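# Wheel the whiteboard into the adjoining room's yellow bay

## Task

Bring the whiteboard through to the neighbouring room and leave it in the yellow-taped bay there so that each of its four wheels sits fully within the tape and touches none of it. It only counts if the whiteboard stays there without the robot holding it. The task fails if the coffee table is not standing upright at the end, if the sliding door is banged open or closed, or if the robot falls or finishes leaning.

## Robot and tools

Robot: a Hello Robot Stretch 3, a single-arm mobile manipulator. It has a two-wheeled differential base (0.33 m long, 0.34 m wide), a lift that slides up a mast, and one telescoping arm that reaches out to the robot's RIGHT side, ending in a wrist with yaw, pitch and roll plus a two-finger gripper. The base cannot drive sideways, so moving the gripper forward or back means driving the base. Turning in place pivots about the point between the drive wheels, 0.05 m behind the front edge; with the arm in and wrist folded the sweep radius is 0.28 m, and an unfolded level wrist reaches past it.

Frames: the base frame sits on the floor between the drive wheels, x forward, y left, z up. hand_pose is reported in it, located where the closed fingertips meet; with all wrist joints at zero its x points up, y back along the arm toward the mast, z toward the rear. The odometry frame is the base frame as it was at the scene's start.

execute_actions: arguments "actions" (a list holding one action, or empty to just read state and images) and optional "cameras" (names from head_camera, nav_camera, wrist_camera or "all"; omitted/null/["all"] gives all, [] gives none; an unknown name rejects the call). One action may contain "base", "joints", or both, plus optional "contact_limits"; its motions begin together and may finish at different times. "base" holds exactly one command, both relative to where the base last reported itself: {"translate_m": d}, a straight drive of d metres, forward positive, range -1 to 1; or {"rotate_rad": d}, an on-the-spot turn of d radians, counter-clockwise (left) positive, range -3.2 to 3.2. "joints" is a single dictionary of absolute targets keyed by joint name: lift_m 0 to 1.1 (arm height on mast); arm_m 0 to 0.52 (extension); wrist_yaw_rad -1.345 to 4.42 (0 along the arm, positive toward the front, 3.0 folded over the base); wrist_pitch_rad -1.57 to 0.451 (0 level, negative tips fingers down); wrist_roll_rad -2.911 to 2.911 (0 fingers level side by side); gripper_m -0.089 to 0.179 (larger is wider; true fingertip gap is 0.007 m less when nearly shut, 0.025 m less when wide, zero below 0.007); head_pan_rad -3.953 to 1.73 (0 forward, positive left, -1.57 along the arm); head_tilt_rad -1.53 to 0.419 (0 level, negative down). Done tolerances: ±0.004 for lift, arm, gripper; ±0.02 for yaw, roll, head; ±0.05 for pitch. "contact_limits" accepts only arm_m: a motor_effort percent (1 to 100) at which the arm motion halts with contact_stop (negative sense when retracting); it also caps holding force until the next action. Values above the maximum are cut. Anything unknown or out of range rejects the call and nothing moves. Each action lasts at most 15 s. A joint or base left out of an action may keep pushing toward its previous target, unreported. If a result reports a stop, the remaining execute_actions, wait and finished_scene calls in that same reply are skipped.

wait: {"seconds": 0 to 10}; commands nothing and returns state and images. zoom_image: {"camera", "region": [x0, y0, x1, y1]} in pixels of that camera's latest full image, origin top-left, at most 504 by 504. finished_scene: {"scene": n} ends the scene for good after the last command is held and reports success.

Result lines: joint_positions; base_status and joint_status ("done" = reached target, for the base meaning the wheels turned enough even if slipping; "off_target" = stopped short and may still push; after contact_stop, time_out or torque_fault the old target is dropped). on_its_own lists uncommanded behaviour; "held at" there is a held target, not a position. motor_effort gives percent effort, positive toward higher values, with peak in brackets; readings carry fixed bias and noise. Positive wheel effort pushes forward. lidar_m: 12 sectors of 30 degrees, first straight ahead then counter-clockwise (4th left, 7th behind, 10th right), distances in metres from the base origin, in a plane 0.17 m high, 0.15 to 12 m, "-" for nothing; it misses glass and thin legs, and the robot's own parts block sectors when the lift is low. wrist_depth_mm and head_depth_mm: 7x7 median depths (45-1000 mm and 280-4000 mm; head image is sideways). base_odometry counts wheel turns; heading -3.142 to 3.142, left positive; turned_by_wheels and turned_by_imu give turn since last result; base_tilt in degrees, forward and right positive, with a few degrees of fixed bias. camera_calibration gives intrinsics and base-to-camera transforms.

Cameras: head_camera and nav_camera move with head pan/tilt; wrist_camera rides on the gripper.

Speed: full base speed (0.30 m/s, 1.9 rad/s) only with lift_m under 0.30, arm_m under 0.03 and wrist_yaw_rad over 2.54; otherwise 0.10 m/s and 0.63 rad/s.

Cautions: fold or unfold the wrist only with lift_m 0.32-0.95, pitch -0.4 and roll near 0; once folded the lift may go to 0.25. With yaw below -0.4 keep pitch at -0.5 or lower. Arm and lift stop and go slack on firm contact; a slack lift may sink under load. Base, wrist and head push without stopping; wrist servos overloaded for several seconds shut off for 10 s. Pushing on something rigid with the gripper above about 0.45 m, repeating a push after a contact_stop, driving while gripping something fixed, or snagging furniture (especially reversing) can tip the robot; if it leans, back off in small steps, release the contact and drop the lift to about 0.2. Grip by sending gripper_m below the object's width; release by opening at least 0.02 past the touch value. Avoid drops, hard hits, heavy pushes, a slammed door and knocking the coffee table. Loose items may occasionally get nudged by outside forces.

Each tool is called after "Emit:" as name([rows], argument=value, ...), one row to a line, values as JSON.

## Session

Emit:
execute_actions(actions=[])

Scene clock: 0.00 s.
base_odometry: x=+0.000 y=+0.000 heading=+0.000 (m, m, rad; odometry frame)
turned_by_wheels: +0.000 (rad since the last result)
turned_by_imu: +0.000 (rad since the last result)
base_tilt: forward=+1.1 right=+0.3 (deg)
lidar_m: 0.71 0.71 0.81 1.21 1.21 1.39 1.38 3.06 1.33 1.52 1.47 0.83
head_depth_mm: 781 777 773 769 766 765 761 / 753 749 746 746 741 736 735 / 728 726 724 719 717 713 713 / 705 702 699 697 695 690 688 / 684 681 678 675 675 671 668 / 662 660 658 656 654 653 648 / 643 642 639 636 634 632 630
base_status: not commanded
joint_positions: lift_m=+0.377 arm_m=+0.000 wrist_yaw_rad=+2.992 wrist_pitch_rad=-0.446 wrist_roll_rad=+0.011 gripper_m=+0.037 head_pan_rad=-0.001 head_tilt_rad=-0.019
joint_status: not commanded
motor_effort: left_wheel=+0 right_wheel=+0 lift_m=+29 arm_m=+0 wrist_yaw_rad=+0 wrist_pitch_rad=+7 wrist_roll_rad=+0 gripper_m=+0 head_pan_rad=+0 head_tilt_rad=+1 (%)
hand_pose: x=+0.0116 y=+0.0736 z=+0.3834 quat_wxyz=(+0.208, +0.703, +0.103, +0.672) (m; base frame)
wrist_depth_mm: 981 - - - - 850 650 / - - - - - 874 677 / - - - - - 900 693 / 819 822 819 813 821 843 703 / 685 692 - 690 716 680 679 / 592 586 - 598 - 610 605 / 520 534 - - 524 527 530
pictures: head_camera (sideways: a quarter turn clockwise sets it upright), nav_camera (sideways: a quarter turn counterclockwise sets it upright), wrist_camera
camera_calibration (this result's frames):
head_camera: T_world_to_cam=[[0.0269454, -0.0505716, -0.998357, 1.31741], [0.0213235, 0.998521, -0.0500044, 0.0677481], [0.999409, -0.0199411, 0.027984, -0.0846227], [0, 0, 0, 1]] pos_world=[0.0476298, -0.0027116, 1.321]
nav_camera: T_world_to_cam=[[0.0429354, 0.0395348, 0.998295, -1.25778], [0.0164974, -0.999109, 0.0388575, 0.00328813], [0.998942, 0.0148009, -0.0435494, 0.00183141], [0, 0, 0, 1]] pos_world=[0.0521197, 0.0529843, 1.25559]
wrist_camera: T_world_to_cam=[[0.992906, -0.118894, 0.0011038, 0.002997], [-0.0720412, -0.608961, -0.789922, 0.378471], [0.0945895, 0.784239, -0.613206, 0.339474], [0, 0, 0, 1]] pos_world=[-0.00782095, -0.0353986, 0.507127]
Images, in order (width x height): head_camera 896x504, nav_camera 672x504, wrist_camera 644x364.

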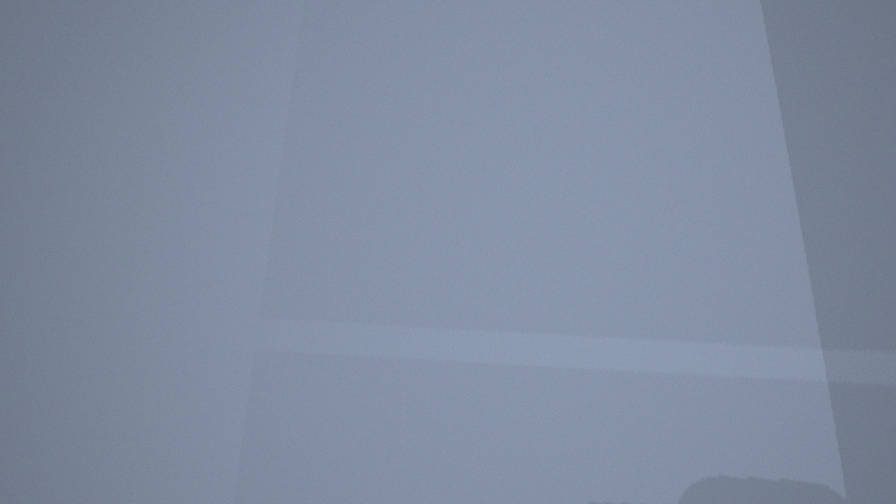

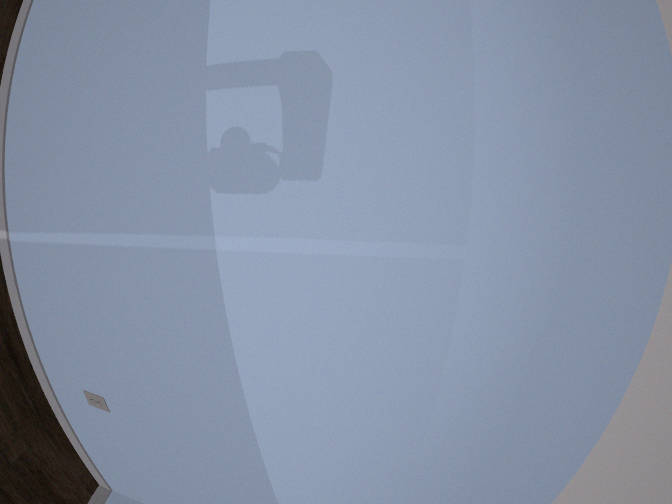

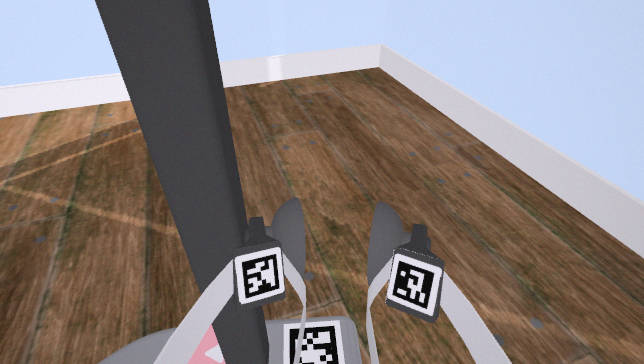

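Emit:
execute_actions([
  {"joints":{"head_pan_rad":-2.3,"head_tilt_rad":-0.6,"lift_m":0.28}},
], cameras=["head_camera","nav_camera"])

Emit:
execute_actions([
  {"joints":{"head_pan_rad":-3.3,"head_tilt_rad":-0.6}},
], cameras=["head_camera","nav_camera"])

Scene clock: 7.63 s.
base_odometry: x=+0.000 y=+0.000 heading=+0.000 (m, m, rad; odometry frame)
turned_by_wheels: +0.000 (rad since the last result)
turned_by_imu: -0.001 (rad since the last result)
base_tilt: forward=+1.1 right=+0.2 (deg)
lidar_m: 0.71 0.71 0.81 1.21 1.21 1.39 1.38 3.05 1.33 1.52 1.47 0.83
head_depth_mm: 993 1068 1161 2405 1981 1598 1343 / 1026 1109 1202 2454 1846 1591 1327 / 1060 1150 1249 2557 1826 1578 1318 / 1095 1191 1291 2518 1827 1567 1321 / 1152 1267 2321 2393 1800 1557 1307 / 1870 2010 2178 2315 1904 1544 1305 / 1682 1805 1958 2099 1892 1539 1298
base_status: not commanded
joint_positions: lift_m=+0.280 arm_m=+0.000 wrist_yaw_rad=+2.992 wrist_pitch_rad=-0.446 wrist_roll_rad=+0.011 gripper_m=+0.037 head_pan_rad=-2.293 head_tilt_rad=-0.593
joint_status: all done
motor_effort: left_wheel=+0(0) right_wheel=-1(1) lift_m=+20(23) arm_m=+1(0) wrist_yaw_rad=+0(0) wrist_pitch_rad=+7(7) wrist_roll_rad=+0(0) gripper_m=+0(1) head_pan_rad=-3(32) head_tilt_rad=-3(20) (%)
hand_pose: x=+0.0116 y=+0.0736 z=+0.2868 quat_wxyz=(+0.208, +0.703, +0.104, +0.672) (m; base frame)
wrist_depth_mm: 974 - - - - 851 657 / 990 - - - - 875 674 / 815 827 812 830 829 810 676 / 664 664 670 678 668 682 648 / 556 565 - 571 569 566 571 / 484 503 - - - 484 485 / - - - - 423 428 429
pictures: head_camera (sideways: a quarter turn clockwise sets it upright), nav_camera (sideways: a quarter turn counterclockwise sets it upright)
camera_calibration (this result's frames):
head_camera: T_world_to_cam=[[0.305046, 0.42291, -0.853284, 1.12614], [0.755983, -0.652434, -0.0531019, 0.0672596], [-0.579169, -0.62887, -0.518735, 0.636586], [0, 0, 0, 1]] pos_world=[-0.0256806, -0.032043, 1.29471]
nav_camera: T_world_to_cam=[[-0.352061, -0.459693, 0.815313, -1.01646], [-0.773399, 0.633495, 0.023218, 0.0284912], [-0.52717, -0.622388, -0.578555, 0.70742], [0, 0, 0, 1]] pos_world=[0.0371113, -0.0450172, 1.23735]
Images, in order (width x height): head_camera 896x504, nav_camera 672x504.

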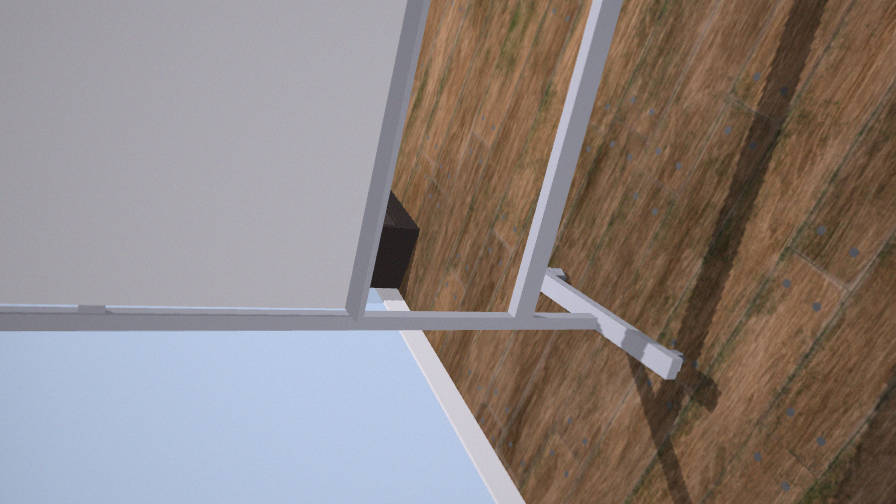

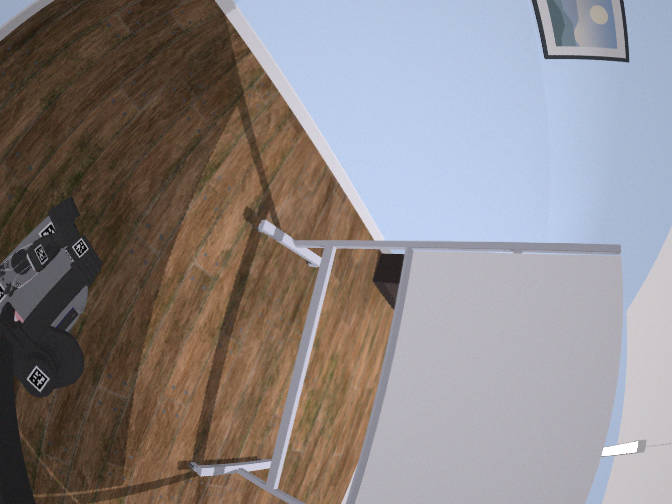

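Scene clock: 8.70 s.
base_odometry: x=+0.000 y=+0.000 heading=+0.000 (m, m, rad; odometry frame)
turned_by_wheels: +0.000 (rad since the last result)
turned_by_imu: +0.000 (rad since the last result)
base_tilt: forward=+1.1 right=+0.2 (deg)
lidar_m: 0.71 0.71 0.81 1.21 1.21 1.39 1.38 3.06 1.33 1.51 1.47 0.83
head_depth_mm: 1504 1581 1648 1729 1793 1596 1335 / 1725 1805 1912 2021 1946 1598 1329 / 2120 2153 2263 2337 1948 1577 1328 / 2534 2709 2941 2528 1937 1566 1320 / 2770 2966 3179 2296 1854 1567 1304 / 1135 1230 1327 2462 1797 1554 1307 / 1069 1155 1239 2454 1814 1541 1290
base_status: not commanded
joint_positions: lift_m=+0.280 arm_m=+0.000 wrist_yaw_rad=+2.992 wrist_pitch_rad=-0.446 wrist_roll_rad=+0.011 gripper_m=+0.037 head_pan_rad=-3.293 head_tilt_rad=-0.593
joint_status: all done
motor_effort: left_wheel=+0(0) right_wheel=-1(1) lift_m=+20(20) arm_m=+0(0) wrist_yaw_rad=-1(0) wrist_pitch_rad=+7(6) wrist_roll_rad=+0(0) gripper_m=-1(1) head_pan_rad=-3(31) head_tilt_rad=-2(4) (%)
hand_pose: x=+0.0116 y=+0.0736 z=+0.2868 quat_wxyz=(+0.208, +0.703, +0.104, +0.672) (m; base frame)
wrist_depth_mm: 997 - - - - 847 659 / - - - - - 864 673 / 819 820 835 824 828 814 687 / 665 662 679 662 666 674 653 / 563 556 - 562 587 566 564 / 479 510 - - - 485 487 / - - - - 428 429 429
pictures: head_camera (sideways: a quarter turn clockwise sets it upright), nav_camera (sideways: a quarter turn counterclockwise sets it upright)
camera_calibration (this result's frames):
head_camera: T_world_to_cam=[[0.520761, -0.0281985, -0.853237, 1.12476], [-0.140537, -0.98865, -0.053101, 0.0727272], [-0.842055, 0.147564, -0.518813, 0.638292], [0, 0, 0, 1]] pos_world=[-0.0380337, 0.00942936, 1.2947]
nav_camera: T_world_to_cam=[[-0.577111, 0.0478851, 0.81526, -1.01501], [0.115193, 0.993072, 0.0232148, 0.023075], [-0.8085, 0.10731, -0.578629, 0.709233], [0, 0, 0, 1]] pos_world=[-0.0150192, -0.0504189, 1.23735]
Images, in order (width x height): head_camera 896x504, nav_camera 672x504.

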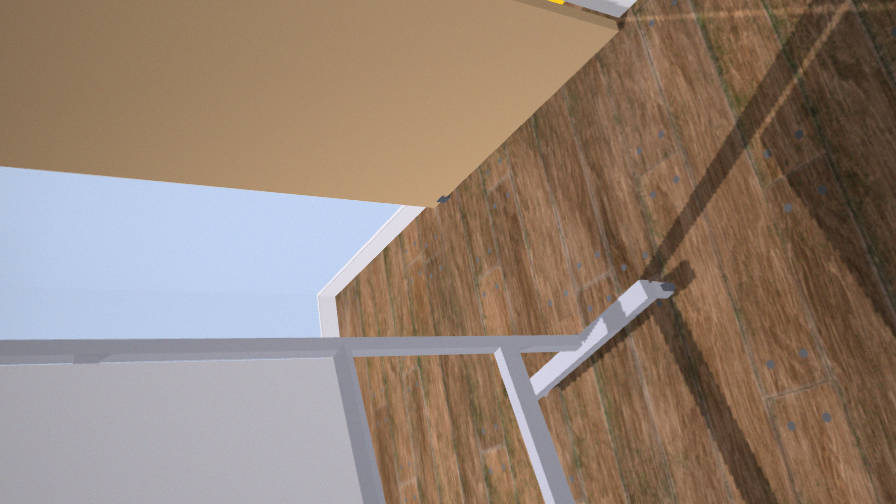

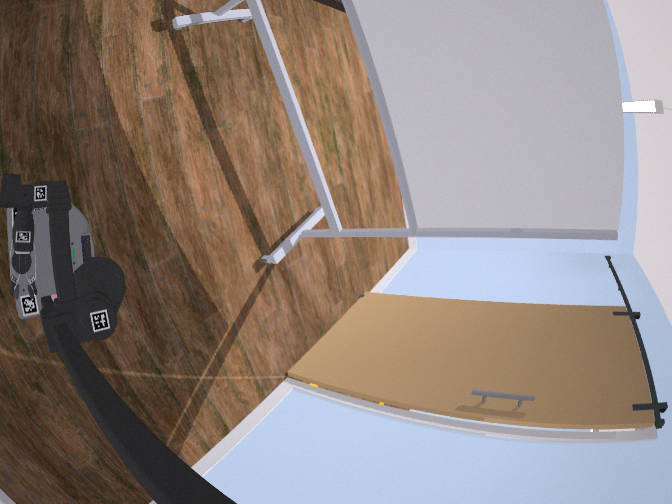

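Emit:
execute_actions([
  {"base":{"rotate_rad":-0.706},"joints":{"head_pan_rad":-3.1,"head_tilt_rad":-0.8}},
], cameras=["nav_camera"])

Emit:
execute_actions([
  {"base":{"translate_m":-0.89},"joints":{"head_pan_rad":-0.4,"head_tilt_rad":-0.7}},
], cameras=[])

Scene clock: 55.17 s.
base_odometry: x=+0.000 y=+0.000 heading=-0.706 (m, m, rad; odometry frame)
turned_by_wheels: -0.706 (rad since the last result)
turned_by_imu: -0.697 (rad since the last result)
base_tilt: forward=+1.1 right=+0.3 (deg)
lidar_m: 0.95 0.72 0.71 0.75 1.07 1.21 1.28 1.38 3.04 1.33 1.55 1.51
head_depth_mm: 1084 1190 1315 1470 1587 1389 1207 / 1149 1273 1417 1601 1612 1378 1204 / 1227 1363 1531 1732 1615 1376 1200 / 1313 1461 1663 1837 1590 1373 1195 / 1350 1535 1761 1891 1580 1361 1187 / 1442 1655 1919 1882 1578 1356 1180 / 1568 1816 2106 1877 1564 1342 1181
base_status: done
joint_positions: lift_m=+0.280 arm_m=+0.000 wrist_yaw_rad=+2.992 wrist_pitch_rad=-0.446 wrist_roll_rad=+0.011 gripper_m=+0.037 head_pan_rad=-3.107 head_tilt_rad=-0.790
joint_status: all done
motor_effort: left_wheel=+2(10) right_wheel=-3(7) lift_m=+20(20) arm_m=+0(0) wrist_yaw_rad=+1(0) wrist_pitch_rad=+7(7) wrist_roll_rad=+0(0) gripper_m=-1(0) head_pan_rad=+2(17) head_tilt_rad=-3(15) (%)
hand_pose: x=+0.0116 y=+0.0736 z=+0.2868 quat_wxyz=(+0.208, +0.703, +0.104, +0.672) (m; base frame)
wrist_depth_mm: - - 906 810 710 626 566 / 1000 - 972 877 770 677 611 / 812 835 825 821 800 713 644 / 657 663 665 668 679 673 661 / 551 552 - 562 589 561 561 / 482 509 - - - 488 483 / - - - - 426 431 426
pictures: nav_camera (sideways: a quarter turn counterclockwise sets it upright)
camera_calibration (this result's frames):
nav_camera: T_world_to_cam=[[-0.72479, -0.0648604, 0.685911, -0.845521], [-0.0743191, 0.99711, 0.0157561, 0.0339464], [-0.68495, -0.0395564, -0.727515, 0.902144], [0, 0, 0, 1]] pos_world=[0.00762225, -0.0530036, 1.23574]
Images, in order (width x height): nav_camera 672x504.

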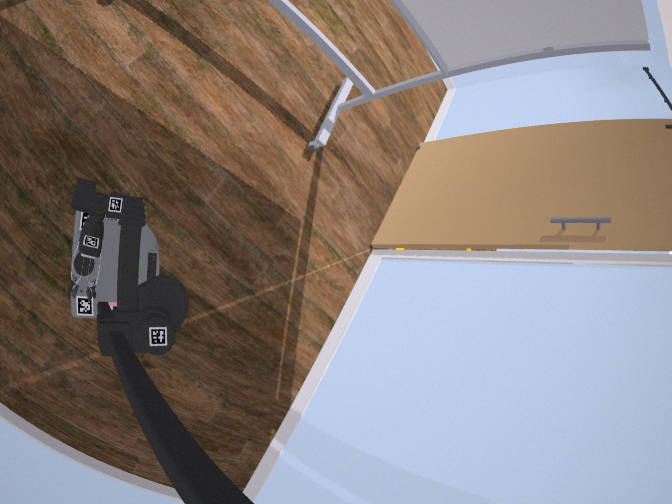

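Scene clock: 59.83 s.
base_odometry: x=-0.677 y=+0.577 heading=-0.706 (m, m, rad; odometry frame)
turned_by_wheels: +0.000 (rad since the last result)
turned_by_imu: -0.005 (rad since the last result)
base_tilt: forward=+1.1 right=+0.3 (deg)
lidar_m: 1.61 1.23 1.20 0.63 0.48 0.47 0.49 0.65 2.32 0.89 1.66 2.25
head_depth_mm: 1882 2078 2310 2187 1759 1469 1256 / 1912 2124 2351 2162 1751 1459 1253 / 1948 2149 2411 2137 1724 1450 1245 / 1971 2189 2456 2122 1722 1449 1240 / 2021 2237 2460 2109 1710 1432 1236 / 2042 2304 2532 2095 1689 1426 1223 / 2091 2317 2484 2077 1680 1412 1225
base_status: done
joint_positions: lift_m=+0.280 arm_m=+0.000 wrist_yaw_rad=+2.992 wrist_pitch_rad=-0.446 wrist_roll_rad=+0.011 gripper_m=+0.037 head_pan_rad=-0.407 head_tilt_rad=-0.705
joint_status: all done
motor_effort: left_wheel=+2(6) right_wheel=-3(8) lift_m=+20(20) arm_m=+0(0) wrist_yaw_rad=+0(1) wrist_pitch_rad=+7(7) wrist_roll_rad=+0(0) gripper_m=-1(0) head_pan_rad=+2(29) head_tilt_rad=+1(8) (%)
hand_pose: x=+0.0116 y=+0.0736 z=+0.2868 quat_wxyz=(+0.208, +0.703, +0.104, +0.672) (m; base frame)
wrist_depth_mm: 404 - 682 950 - - 957 / 419 478 746 965 - - 994 / 436 519 756 820 839 830 831 / 458 544 668 669 670 675 688 / 471 545 - 557 586 564 562 / 468 508 - - - 480 489 / - - - - 427 428 424
pictures: none
No camera images: the call's "cameras" was empty. Leave "cameras" out to get every camera's image.

Emit:
execute_actions([
  {"base":{"rotate_rad":-2.19}},
], cameras=["head_camera","nav_camera"])

Scene clock: 66.87 s.
base_odometry: x=-0.677 y=+0.577 heading=-2.896 (m, m, rad; odometry frame)
turned_by_wheels: -2.190 (rad since the last result)
turned_by_imu: -2.160 (rad since the last result)
base_tilt: forward=+1.1 right=+0.2 (deg)
lidar_m: 1.40 0.89 1.66 2.26 1.77 1.26 1.20 0.69 0.49 0.47 0.48 0.64
head_depth_mm: 525 583 632 684 740 791 850 / 584 621 672 755 844 934 1034 / 639 682 791 857 937 1074 1195 / 814 886 971 1081 1209 1347 1236 / 1009 1123 1271 1451 1609 1442 1230 / 1528 1766 2086 2023 1693 1426 1230 / 2125 2378 2577 2082 1682 1411 1215
base_status: done
joint_positions: lift_m=+0.280 arm_m=+0.000 wrist_yaw_rad=+2.992 wrist_pitch_rad=-0.446 wrist_roll_rad=+0.011 gripper_m=+0.037 head_pan_rad=-0.407 head_tilt_rad=-0.705
joint_status: not commanded
motor_effort: left_wheel=+2(11) right_wheel=-3(7) lift_m=+20(20) arm_m=+0(1) wrist_yaw_rad=+0(0) wrist_pitch_rad=+6(7) wrist_roll_rad=+0(0) gripper_m=+0(1) head_pan_rad=+3(2) head_tilt_rad=+1(2) (%)
hand_pose: x=+0.0116 y=+0.0736 z=+0.2868 quat_wxyz=(+0.208, +0.703, +0.104, +0.672) (m; base frame)
wrist_depth_mm: - - - - - - - / - - - - - - - / 803 828 816 826 840 836 835 / 660 663 661 677 674 668 665 / 555 556 - 558 574 561 567 / 479 507 - - - 486 485 / - - - - 430 428 421
pictures: head_camera (sideways: a quarter turn clockwise sets it upright), nav_camera (sideways: a quarter turn counterclockwise sets it upright)
camera_calibration (this result's frames):
head_camera: T_world_to_cam=[[-0.581175, 0.195419, -0.789966, 1.04899], [0.380664, 0.923269, -0.0516581, 0.0676618], [0.719257, -0.330734, -0.61097, 0.748663], [0, 0, 0, 1]] pos_world=[0.0454107, -0.0198545, 1.28958]
nav_camera: T_world_to_cam=[[0.626484, -0.226897, 0.745678, -0.931654], [-0.360475, -0.932574, 0.0190878, 0.0313525], [0.691069, -0.280756, -0.666033, 0.813785], [0, 0, 0, 1]] pos_world=[0.0325865, 0.0463242, 1.23612]
Images, in order (width x height): head_camera 896x504, nav_camera 672x504.

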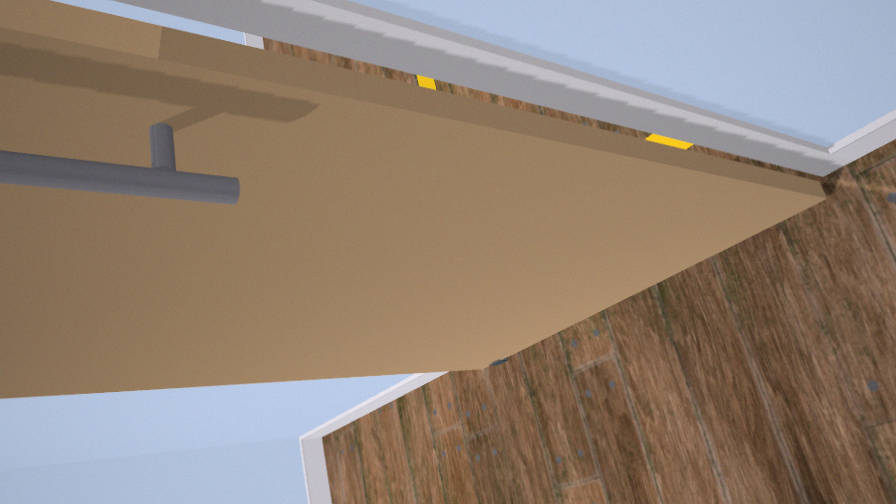

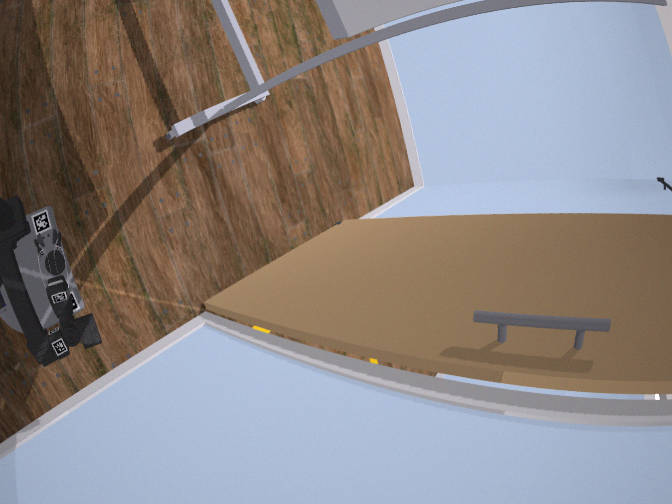

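Emit:
execute_actions([
  {"base":{"rotate_rad":0.045},"joints":{"lift_m":0.36,"wrist_pitch_rad":-0.4,"gripper_m":0.0,"head_pan_rad":-0.7,"head_tilt_rad":-1.15}},
], cameras=[])

Emit:
execute_actions([
  {"joints":{"wrist_yaw_rad":0.95,"arm_m":0.12},"base":{"translate_m":0.26}},
])

Scene clock: 98.40 s.
base_odometry: x=-0.677 y=+0.577 heading=-2.851 (m, m, rad; odometry frame)
turned_by_wheels: +0.045 (rad since the last result)
turned_by_imu: +0.043 (rad since the last result)
base_tilt: forward=+1.1 right=+0.2 (deg)
lidar_m: 1.86 0.89 1.65 2.25 1.69 1.24 1.20 0.66 0.48 0.47 0.49 0.65
head_depth_mm: 523 589 677 790 956 1170 1124 / 580 664 775 929 1156 1216 - / 642 747 898 1116 1296 1234 - / 659 815 1015 1305 1312 1208 - / 746 913 1183 1418 1309 1203 1136 / 886 1137 1518 1428 1304 1195 1106 / 1092 1494 1570 1422 1301 1193 1101
base_status: done
joint_positions: lift_m=+0.360 arm_m=+0.000 wrist_yaw_rad=+2.992 wrist_pitch_rad=-0.419 wrist_roll_rad=+0.011 gripper_m=+0.000 head_pan_rad=-0.693 head_tilt_rad=-1.136
joint_status: all done
motor_effort: left_wheel=-2(5) right_wheel=+1(0) lift_m=+36(37) arm_m=+0(1) wrist_yaw_rad=-1(0) wrist_pitch_rad=+10(9) wrist_roll_rad=+0(0) gripper_m=-3(97) head_pan_rad=-3(19) head_tilt_rad=-5(22) (%)
hand_pose: x=+0.0122 y=+0.0770 z=+0.3720 quat_wxyz=(+0.199, +0.704, +0.094, +0.675) (m; base frame)
wrist_depth_mm: - - - - - - 937 / - - - - - - - / - - - - - - - / 818 835 831 842 819 838 845 / 690 683 698 - 696 700 693 / 582 589 - - 600 597 599 / 515 527 - 541 520 526 528
pictures: none
No camera images: the call's "cameras" was empty. Leave "cameras" out to get every camera's image.

Scene clock: 102.23 s.
base_odometry: x=-0.927 y=+0.503 heading=-2.851 (m, m, rad; odometry frame)
turned_by_wheels: +0.000 (rad since the last result)
turned_by_imu: +0.000 (rad since the last result)
base_tilt: forward=+1.1 right=+0.2 (deg)
lidar_m: 1.87 0.65 2.33 1.58 2.06 1.51 1.46 0.66 0.48 0.47 0.48 0.59
head_depth_mm: 457 529 657 786 949 1114 1112 / 507 581 680 885 1104 1196 1149 / 568 663 792 980 1291 1215 - / 647 769 953 1236 1318 1210 - / 749 920 1187 1413 1308 1204 1132 / 891 1142 1515 1421 1303 1199 1106 / 1102 1577 1562 1423 1301 1189 1106
base_status: done
joint_positions: lift_m=+0.360 arm_m=+0.120 wrist_yaw_rad=+0.952 wrist_pitch_rad=-0.419 wrist_roll_rad=+0.011 gripper_m=+0.000 head_pan_rad=-0.693 head_tilt_rad=-1.136
joint_status: all done
motor_effort: left_wheel=-2(2) right_wheel=+1(4) lift_m=+36(36) arm_m=+3(2) wrist_yaw_rad=-2(4) wrist_pitch_rad=+10(10) wrist_roll_rad=+0(0) gripper_m=-3(3) head_pan_rad=-3(3) head_tilt_rad=-4(5) (%)
hand_pose: x=+0.1612 y=-0.3947 z=+0.3720 quat_wxyz=(+0.679, +0.449, -0.551, +0.183) (m; base frame)
wrist_depth_mm: - 921 276 194 170 144 117 / - - 318 213 179 151 122 / - - 380 235 196 159 127 / 811 828 471 262 214 167 132 / 676 690 642 - 229 175 138 / 587 585 585 - 235 186 144 / 514 514 512 396 304 195 151
pictures: head_camera (sideways: a quarter turn clockwise sets it upright), nav_camera (sideways: a quarter turn counterclockwise sets it upright), wrist_camera
camera_calibration (this result's frames):
head_camera: T_world_to_cam=[[-0.713512, 0.526927, -0.461789, 0.622192], [0.610326, 0.791125, -0.040299, 0.0514464], [0.344098, -0.310596, -0.886074, 1.10868], [0, 0, 0, 1]] pos_world=[0.0310479, -0.0241994, 1.27177]
nav_camera: T_world_to_cam=[[0.730018, -0.554905, 0.398941, -0.480546], [-0.605637, -0.79574, 0.00141796, 0.055858], [0.316666, -0.242648, -0.916976, 1.14232], [0, 0, 0, 1]] pos_world=[0.0229035, 0.0549726, 1.23911]
wrist_camera: T_world_to_cam=[[-0.554805, -0.831978, 0.00191455, -0.233424], [-0.49328, 0.32709, -0.806031, 0.53842], [0.669974, -0.448135, -0.59187, 0.0984837], [0, 0, 0, 1]] pos_world=[0.0701055, -0.326181, 0.492719]
Images, in order (width x height): head_camera 896x504, nav_camera 672x504, wrist_camera 644x364.

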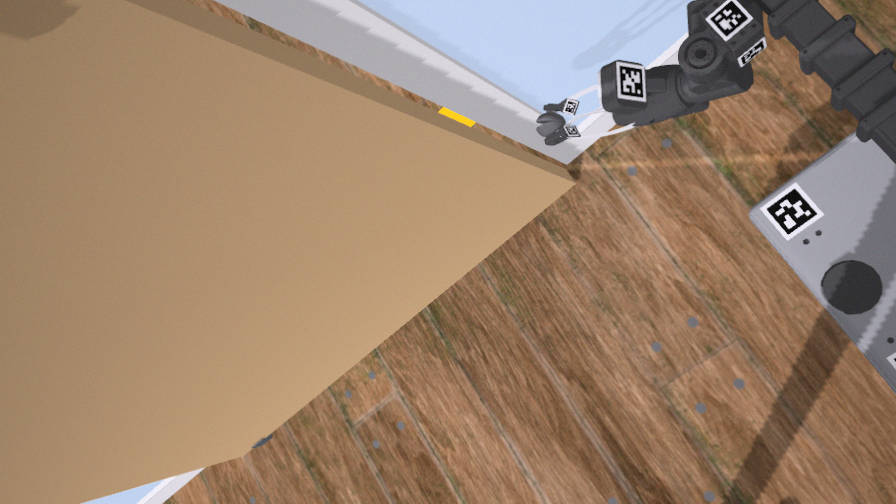

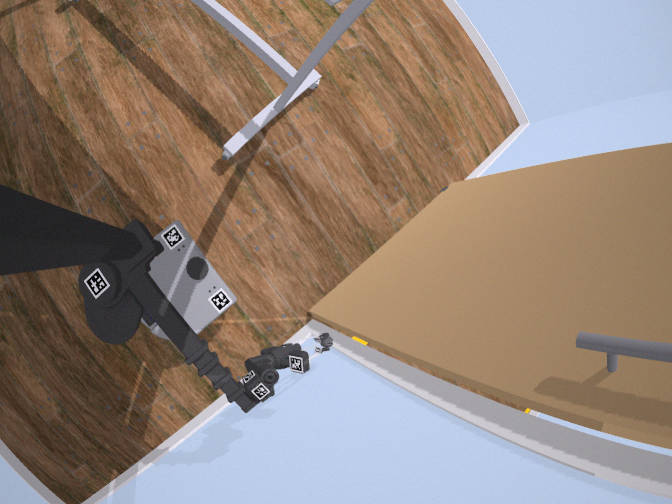

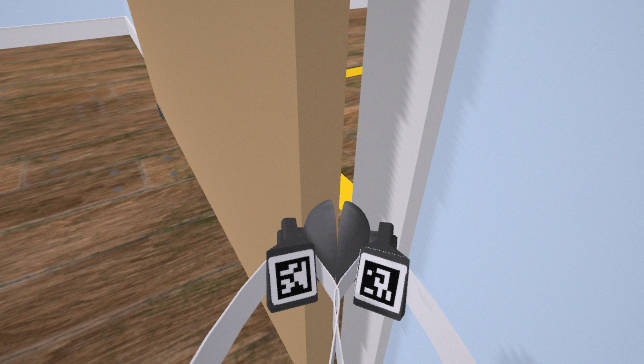

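Emit:
execute_actions([
  {"joints":{"arm_m":0.16},"contact_limits":{"arm_m":15}},
], cameras=["wrist_camera","head_camera"])

Scene clock: 120.77 s.
base_odometry: x=-0.927 y=+0.503 heading=-2.851 (m, m, rad; odometry frame)
turned_by_wheels: +0.000 (rad since the last result)
turned_by_imu: -0.001 (rad since the last result)
base_tilt: forward=+1.1 right=+0.3 (deg)
lidar_m: 1.87 0.65 2.34 1.59 2.05 1.51 1.46 0.66 0.49 0.47 0.48 0.59
head_depth_mm: 457 529 656 786 936 1181 1112 / 507 580 682 884 1190 1214 1146 / 568 664 790 982 1283 1210 - / 647 769 951 1239 1311 1208 - / 749 919 1184 1420 1309 1205 1133 / 893 1143 1511 1429 1302 1200 1108 / 1100 1579 1577 1423 1297 1192 1100
base_status: not commanded
joint_positions: lift_m=+0.360 arm_m=+0.160 wrist_yaw_rad=+0.952 wrist_pitch_rad=-0.419 wrist_roll_rad=+0.011 gripper_m=+0.000 head_pan_rad=-0.693 head_tilt_rad=-1.136
joint_status: all done
motor_effort: left_wheel=-2(2) right_wheel=+1(1) lift_m=+36(36) arm_m=+3(2) wrist_yaw_rad=-2(2) wrist_pitch_rad=+10(10) wrist_roll_rad=+0(0) gripper_m=-4(3) head_pan_rad=-3(4) head_tilt_rad=-4(5) (%)
contact_limits: arm_m 15 (drawing in: default 15, maximum 25; extending or still: default 21, maximum 35)
hand_pose: x=+0.1612 y=-0.4348 z=+0.3720 quat_wxyz=(+0.679, +0.449, -0.551, +0.183) (m; base frame)
wrist_depth_mm: - 500 173 167 133 104 85 / - 941 191 182 143 109 89 / - 976 217 199 152 114 92 / 827 818 260 221 164 121 96 / 677 687 358 - 169 128 100 / 586 589 571 - 169 135 104 / 514 515 493 339 225 142 109
pictures: head_camera (sideways: a quarter turn clockwise sets it upright), wrist_camera
camera_calibration (this result's frames):
head_camera: T_world_to_cam=[[-0.713512, 0.526927, -0.461789, 0.622192], [0.610326, 0.791125, -0.040299, 0.0514464], [0.344098, -0.310596, -0.886074, 1.10868], [0, 0, 0, 1]] pos_world=[0.0310479, -0.0241994, 1.27177]
wrist_camera: T_world_to_cam=[[-0.555114, -0.831772, 0.00191439, -0.266644], [-0.493159, 0.327273, -0.806031, 0.55156], [0.669808, -0.448383, -0.59187, 0.0804805], [0, 0, 0, 1]] pos_world=[0.0700827, -0.366212, 0.492719]
Images, in order (width x height): head_camera 896x504, wrist_camera 644x364.

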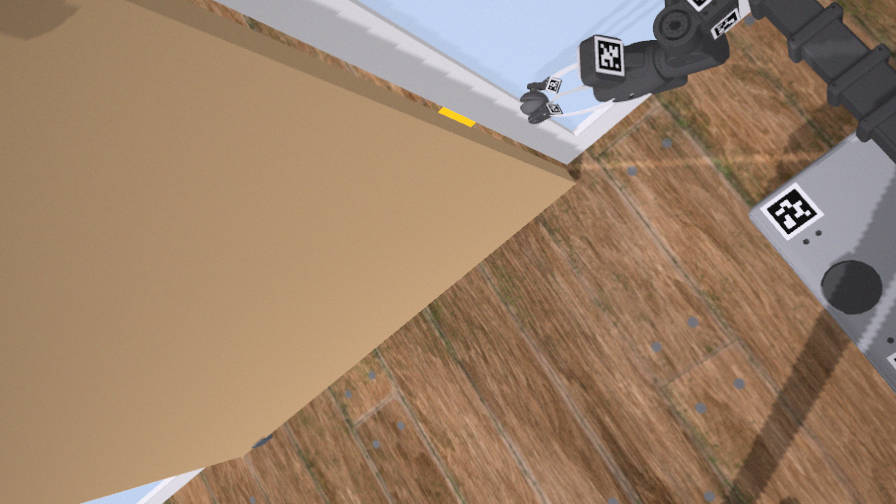

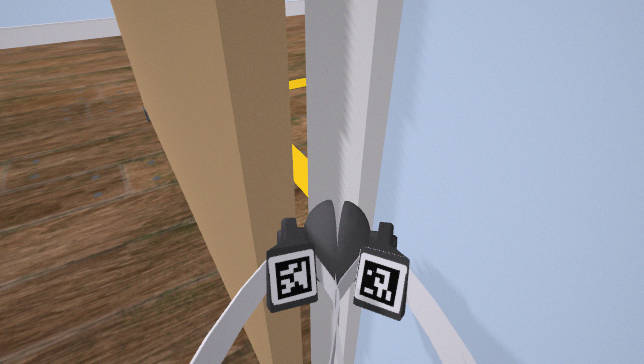

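Emit:
execute_actions([
  {"base":{"translate_m":0.12}},
], cameras=["wrist_camera","head_camera"])

Scene clock: 128.30 s.
base_odometry: x=-1.041 y=+0.468 heading=-2.851 (m, m, rad; odometry frame)
turned_by_wheels: -0.001 (rad since the last result)
turned_by_imu: -0.166 (rad since the last result)
base_tilt: forward=+1.1 right=+0.2 (deg)
lidar_m: 1.00 0.57 2.33 1.57 2.28 1.71 1.55 0.80 0.51 0.46 0.44 0.51
head_depth_mm: 409 478 600 748 919 1177 1104 / 443 514 610 813 1092 1211 1147 / 482 566 686 867 1240 1208 - / 530 635 787 1036 1290 1209 - / 589 719 923 1281 1306 1201 1139 / 658 828 1106 1406 1300 1198 1109 / 752 979 1402 1417 1297 1195 1104
base_status: done
joint_positions: lift_m=+0.360 arm_m=+0.159 wrist_yaw_rad=+0.998 wrist_pitch_rad=-0.449 wrist_roll_rad=+0.012 gripper_m=+0.000 head_pan_rad=-0.695 head_tilt_rad=-1.140
joint_status: not commanded
on_its_own: wrist_yaw_rad is held at +0.994, not at your +0.950, by its stall guard, which is not easing now
motor_effort: left_wheel=-5(22) right_wheel=+18(38) lift_m=+24(36) arm_m=+6(6) wrist_yaw_rad=-3(20) wrist_pitch_rad=+25(31) wrist_roll_rad=+0(0) gripper_m=-3(6) head_pan_rad=-2(4) head_tilt_rad=-3(5) (%)
hand_pose: x=+0.1637 y=-0.4239 z=+0.3660 quat_wxyz=(+0.678, +0.469, -0.534, +0.189) (m; base frame)
wrist_depth_mm: - 181 140 131 110 92 77 / - 238 153 144 119 97 81 / 961 351 169 159 130 103 85 / 776 659 190 176 143 110 89 / 660 649 219 - 152 117 94 / 567 586 351 - 158 126 100 / 501 500 338 285 204 136 105
pictures: head_camera (sideways: a quarter turn clockwise sets it upright), wrist_camera
camera_calibration (this result's frames):
head_camera: T_world_to_cam=[[-0.713774, 0.529461, -0.458473, 0.617875], [0.611798, 0.789994, -0.0401641, 0.0512616], [0.340926, -0.309161, -0.8878, 1.11094], [0, 0, 0, 1]] pos_world=[0.0309125, -0.0241771, 1.27163]
wrist_camera: T_world_to_cam=[[-0.516561, -0.85625, 0.00100245, -0.272523], [-0.527267, 0.317169, -0.788285, 0.539245], [0.674651, -0.407726, -0.615309, 0.105139], [0, 0, 0, 1]] pos_world=[0.0726189, -0.361512, 0.490045]
Images, in order (width x height): head_camera 896x504, wrist_camera 644x364.

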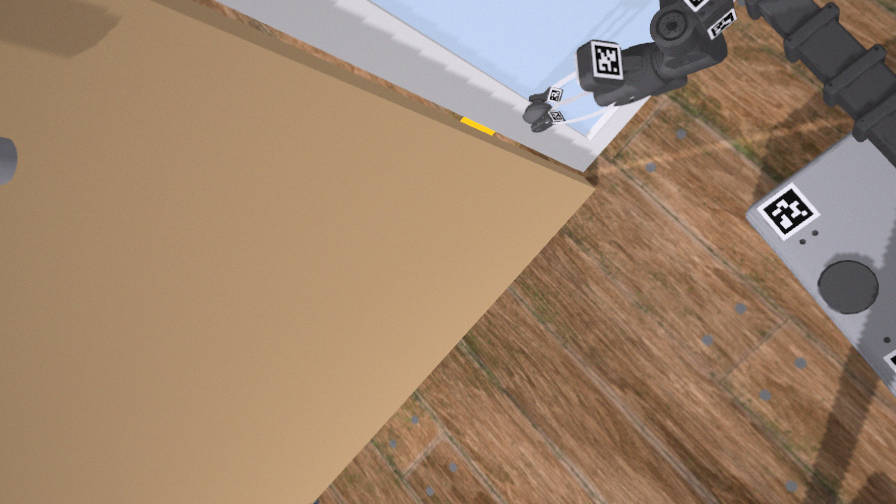

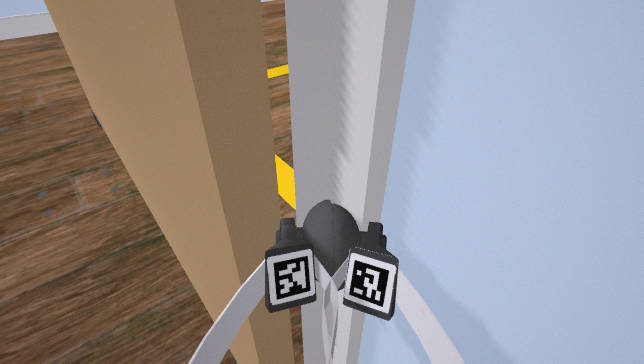

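Emit:
execute_actions([
  {"joints":{"arm_m":0.0,"wrist_yaw_rad":0.95,"head_pan_rad":-0.75,"head_tilt_rad":-0.55}},
], cameras=[])

Emit:
execute_actions([
  {"base":{"rotate_rad":0.168},"joints":{"lift_m":0.85,"gripper_m":0.10,"wrist_pitch_rad":0.0}},
])

Scene clock: 141.53 s.
base_odometry: x=-1.042 y=+0.468 heading=-2.851 (m, m, rad; odometry frame)
turned_by_wheels: +0.001 (rad since the last result)
turned_by_imu: +0.000 (rad since the last result)
base_tilt: forward=+1.1 right=+0.2 (deg)
lidar_m: 1.01 0.57 2.34 1.57 2.27 1.71 1.55 0.80 0.51 0.47 0.44 0.51
head_depth_mm: 341 363 389 429 494 542 595 / 362 387 415 447 484 540 625 / 329 392 434 479 528 580 645 / 415 447 479 522 580 646 726 / 448 485 529 582 646 726 831 / 487 530 582 647 728 834 976 / 530 584 648 728 834 973 1178
base_status: not commanded
joint_positions: lift_m=+0.360 arm_m=+0.000 wrist_yaw_rad=+0.952 wrist_pitch_rad=-0.420 wrist_roll_rad=+0.012 gripper_m=+0.000 head_pan_rad=-0.743 head_tilt_rad=-0.557
joint_status: all done
motor_effort: left_wheel=+2(5) right_wheel=-3(18) lift_m=+24(24) arm_m=-3(3) wrist_yaw_rad=-2(17) wrist_pitch_rad=+10(25) wrist_roll_rad=+0(0) gripper_m=-4(6) head_pan_rad=-3(8) head_tilt_rad=+2(23) (%)
hand_pose: x=+0.1611 y=-0.2755 z=+0.3723 quat_wxyz=(+0.679, +0.449, -0.551, +0.183) (m; base frame)
wrist_depth_mm: - 673 395 281 220 214 188 / - 839 448 306 237 229 201 / - 951 513 336 264 241 213 / 818 818 610 374 292 261 223 / 685 690 666 - 322 284 235 / 582 589 593 - 354 309 250 / 510 516 513 507 429 332 265
pictures: none
No camera images: the call's "cameras" was empty. Leave "cameras" out to get every camera's image.

Scene clock: 146.83 s.
base_odometry: x=-1.042 y=+0.468 heading=-2.683 (m, m, rad; odometry frame)
turned_by_wheels: +0.168 (rad since the last result)
turned_by_imu: +0.165 (rad since the last result)
base_tilt: forward=+1.1 right=+0.2 (deg)
lidar_m: 1.87 0.57 2.34 1.57 2.18 1.61 1.55 0.65 0.48 0.46 0.44 0.59
head_depth_mm: 319 354 418 448 482 511 582 / 412 437 454 423 534 578 628 / 450 481 515 555 601 651 720 / 496 533 575 625 683 764 856 / 553 597 651 716 795 893 1021 / 622 681 751 840 946 1092 1259 / 715 792 888 1012 1177 1409 1323
base_status: done
joint_positions: lift_m=+0.850 arm_m=+0.000 wrist_yaw_rad=+0.952 wrist_pitch_rad=-0.022 wrist_roll_rad=+0.012 gripper_m=+0.100 head_pan_rad=-0.743 head_tilt_rad=-0.557
joint_status: all done
motor_effort: left_wheel=-3(8) right_wheel=+2(7) lift_m=+36(37) arm_m=-3(3) wrist_yaw_rad=-1(3) wrist_pitch_rad=+11(11) wrist_roll_rad=+0(0) gripper_m=+0(94) head_pan_rad=-4(3) head_tilt_rad=+2(2) (%)
hand_pose: x=+0.1868 y=-0.2937 z=+0.9587 quat_wxyz=(+0.629, +0.333, -0.628, +0.315) (m; base frame)
wrist_depth_mm: - - 634 375 244 206 178 / - - 665 383 272 210 186 / - - 702 397 275 212 193 / - - 720 408 283 215 200 / - - 627 419 300 211 208 / - - 668 434 306 207 215 / - - 866 448 310 234 215
pictures: head_camera (sideways: a quarter turn clockwise sets it upright), nav_camera (sideways: a quarter turn counterclockwise sets it upright), wrist_camera
camera_calibration (this result's frames):
head_camera: T_world_to_cam=[[-0.393763, 0.293091, -0.871234, 1.15381], [0.669602, 0.740796, -0.0534226, 0.0682066], [0.629749, -0.604416, -0.487953, 0.58916], [0, 0, 0, 1]] pos_world=[0.0376336, -0.0326013, 1.29636]
nav_camera: T_world_to_cam=[[0.430517, -0.34176, 0.835377, -1.04739], [-0.650262, -0.759316, 0.0244742, 0.0261035], [0.625951, -0.55375, -0.549132, 0.662107], [0, 0, 0, 1]] pos_world=[0.0534467, 0.0285073, 1.23791]
wrist_camera: T_world_to_cam=[[-0.557559, -0.830027, 0.0135458, -0.146386], [-0.201434, 0.119445, -0.972192, 1.03465], [0.805327, -0.544783, -0.233793, 0.0769084], [0, 0, 0, 1]] pos_world=[0.0648583, -0.20319, 1.02584]
Images, in order (width x height): head_camera 896x504, nav_camera 672x504, wrist_camera 644x364.

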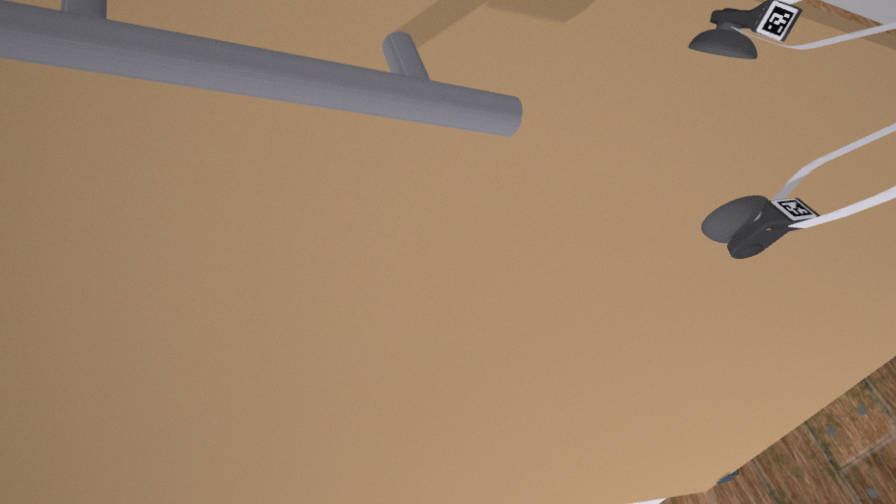

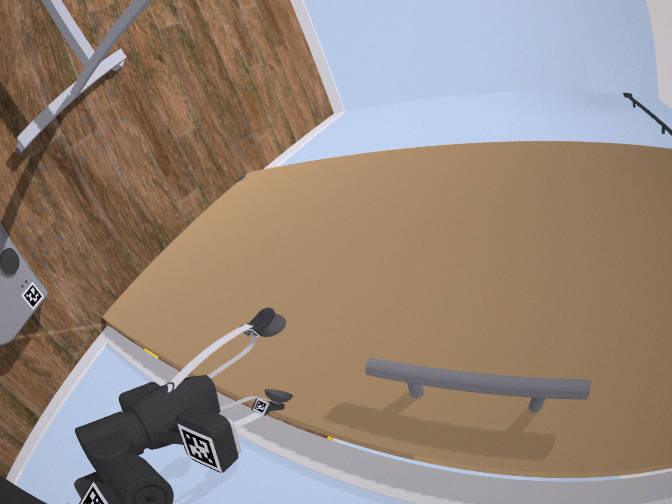

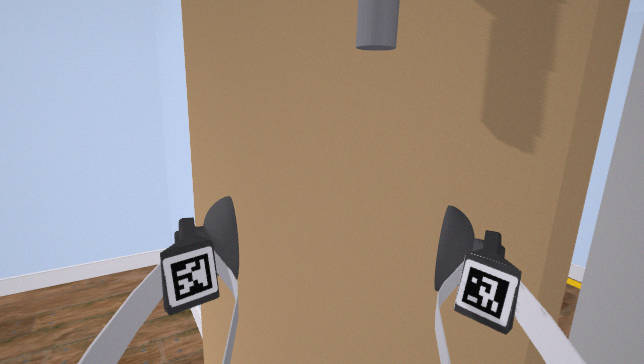

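Emit:
execute_actions([
  {"joints":{"arm_m":0.04,"lift_m":0.985,"gripper_m":0.13}},
], cameras=["wrist_camera","head_camera"])

Scene clock: 168.37 s.
base_odometry: x=-1.042 y=+0.468 heading=-2.683 (m, m, rad; odometry frame)
turned_by_wheels: +0.000 (rad since the last result)
turned_by_imu: -0.001 (rad since the last result)
base_tilt: forward=+1.1 right=+0.2 (deg)
lidar_m: 1.87 0.57 2.33 1.57 2.19 1.61 1.55 0.65 0.48 0.46 0.44 0.58
head_depth_mm: 319 354 418 448 482 521 574 / 412 437 453 422 530 583 627 / 451 481 515 551 623 654 722 / 497 532 576 625 683 755 845 / 552 599 653 717 794 893 1023 / 623 680 749 839 947 1096 1260 / 713 792 887 1012 1181 1411 1326
base_status: not commanded
joint_positions: lift_m=+0.985 arm_m=+0.040 wrist_yaw_rad=+0.952 wrist_pitch_rad=-0.021 wrist_roll_rad=+0.012 gripper_m=+0.130 head_pan_rad=-0.743 head_tilt_rad=-0.557
joint_status: all done
motor_effort: left_wheel=-3(3) right_wheel=+2(2) lift_m=+36(36) arm_m=+3(4) wrist_yaw_rad=-1(2) wrist_pitch_rad=+11(11) wrist_roll_rad=+0(0) gripper_m=-1(95) head_pan_rad=-3(3) head_tilt_rad=+2(2) (%)
hand_pose: x=+0.1868 y=-0.3330 z=+1.0937 quat_wxyz=(+0.629, +0.333, -0.628, +0.315) (m; base frame)
wrist_depth_mm: - - 512 258 215 166 162 / - - 540 263 219 169 168 / - - 563 267 224 172 173 / - - 596 221 227 178 178 / - - 564 286 232 187 180 / - - 604 351 237 - 181 / - - 706 363 244 204 176
pictures: head_camera (sideways: a quarter turn clockwise sets it upright), wrist_camera
camera_calibration (this result's frames):
head_camera: T_world_to_cam=[[-0.393762, 0.293091, -0.871234, 1.15381], [0.669603, 0.740795, -0.0534226, 0.0682066], [0.629749, -0.604417, -0.487951, 0.589158], [0, 0, 0, 1]] pos_world=[0.0376336, -0.0326014, 1.29636]
wrist_camera: T_world_to_cam=[[-0.557597, -0.830001, 0.0135548, -0.18083], [-0.201172, 0.11927, -0.972268, 1.17065], [0.805366, -0.544861, -0.233478, 0.0866998], [0, 0, 0, 1]] pos_world=[0.064846, -0.242473, 1.16088]
Images, in order (width x height): head_camera 896x504, wrist_camera 644x364.

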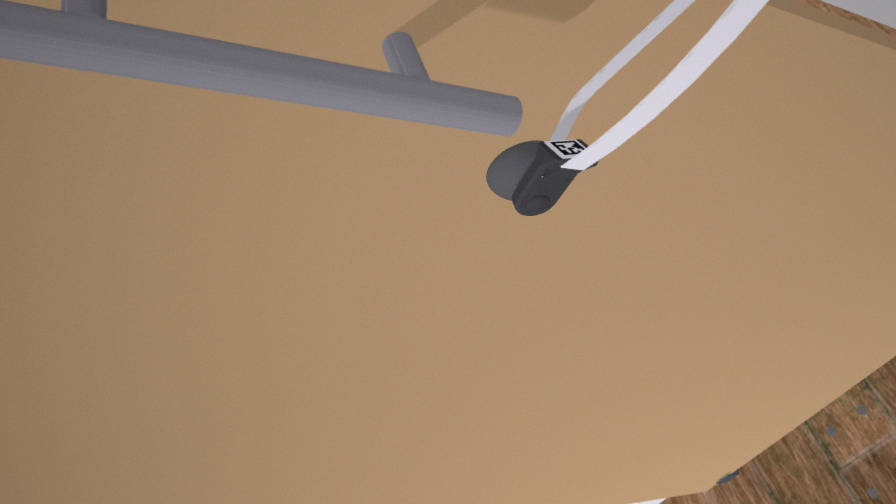

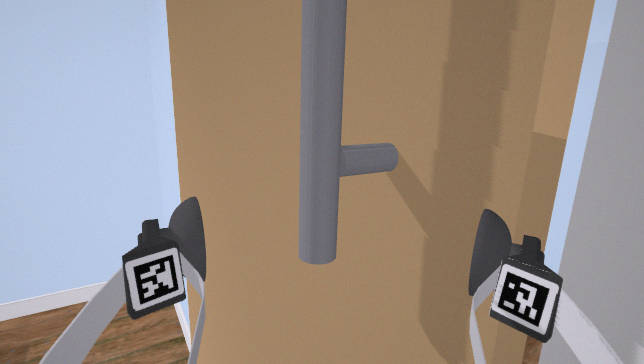

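Emit:
execute_actions([
  {"joints":{"arm_m":0.073,"lift_m":0.975,"gripper_m":0.09},"base":{"translate_m":0.065}},
], cameras=["wrist_camera"])

Scene clock: 177.07 s.
base_odometry: x=-1.100 y=+0.440 heading=-2.683 (m, m, rad; odometry frame)
turned_by_wheels: +0.000 (rad since the last result)
turned_by_imu: -0.001 (rad since the last result)
base_tilt: forward=+1.1 right=+0.2 (deg)
lidar_m: 1.88 0.52 2.30 1.56 2.27 1.68 1.62 0.65 0.48 0.42 0.43 0.59
head_depth_mm: 381 403 427 449 481 523 558 / 413 439 468 495 548 579 629 / 452 483 517 557 602 657 721 / 498 535 577 627 685 756 844 / 554 600 655 718 796 895 1026 / 626 684 754 843 949 1099 1262 / 717 794 892 1015 1177 1418 1321
base_status: done
joint_positions: lift_m=+0.975 arm_m=+0.072 wrist_yaw_rad=+0.972 wrist_pitch_rad=-0.021 wrist_roll_rad=+0.012 gripper_m=+0.090 head_pan_rad=-0.743 head_tilt_rad=-0.557
joint_status: all done
on_its_own: wrist_yaw_rad is at rest, and its effort (-16) is outside its rest range (-12 to +12)
motor_effort: left_wheel=+0(3) right_wheel=+1(5) lift_m=+19(31) arm_m=+6(6) wrist_yaw_rad=-16(16) wrist_pitch_rad=+11(12) wrist_roll_rad=+0(0) gripper_m=+6(99) head_pan_rad=-4(3) head_tilt_rad=+2(2) (%)
hand_pose: x=+0.1898 y=-0.3613 z=+1.0845 quat_wxyz=(+0.625, +0.339, -0.625, +0.322) (m; base frame)
wrist_depth_mm: - - 459 260 167 140 113 / - - 479 268 171 142 115 / - - 502 271 174 144 116 / - - 534 142 156 146 118 / - - 443 146 195 148 119 / - - 466 151 217 143 121 / - - 664 314 215 160 122
pictures: wrist_camera
camera_calibration (this result's frames):
wrist_camera: T_world_to_cam=[[-0.540343, -0.841335, 0.0135469, -0.209826], [-0.203571, 0.115087, -0.972272, 1.16462], [0.816448, -0.528119, -0.233458, 0.0706511], [0, 0, 0, 1]] pos_world=[0.0660217, -0.273255, 1.15166]
Images, in order (width x height): wrist_camera 644x364.

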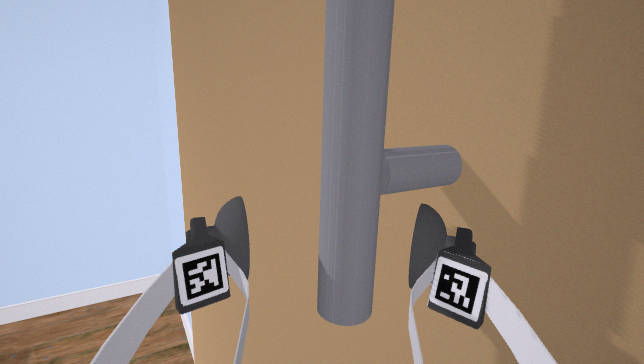

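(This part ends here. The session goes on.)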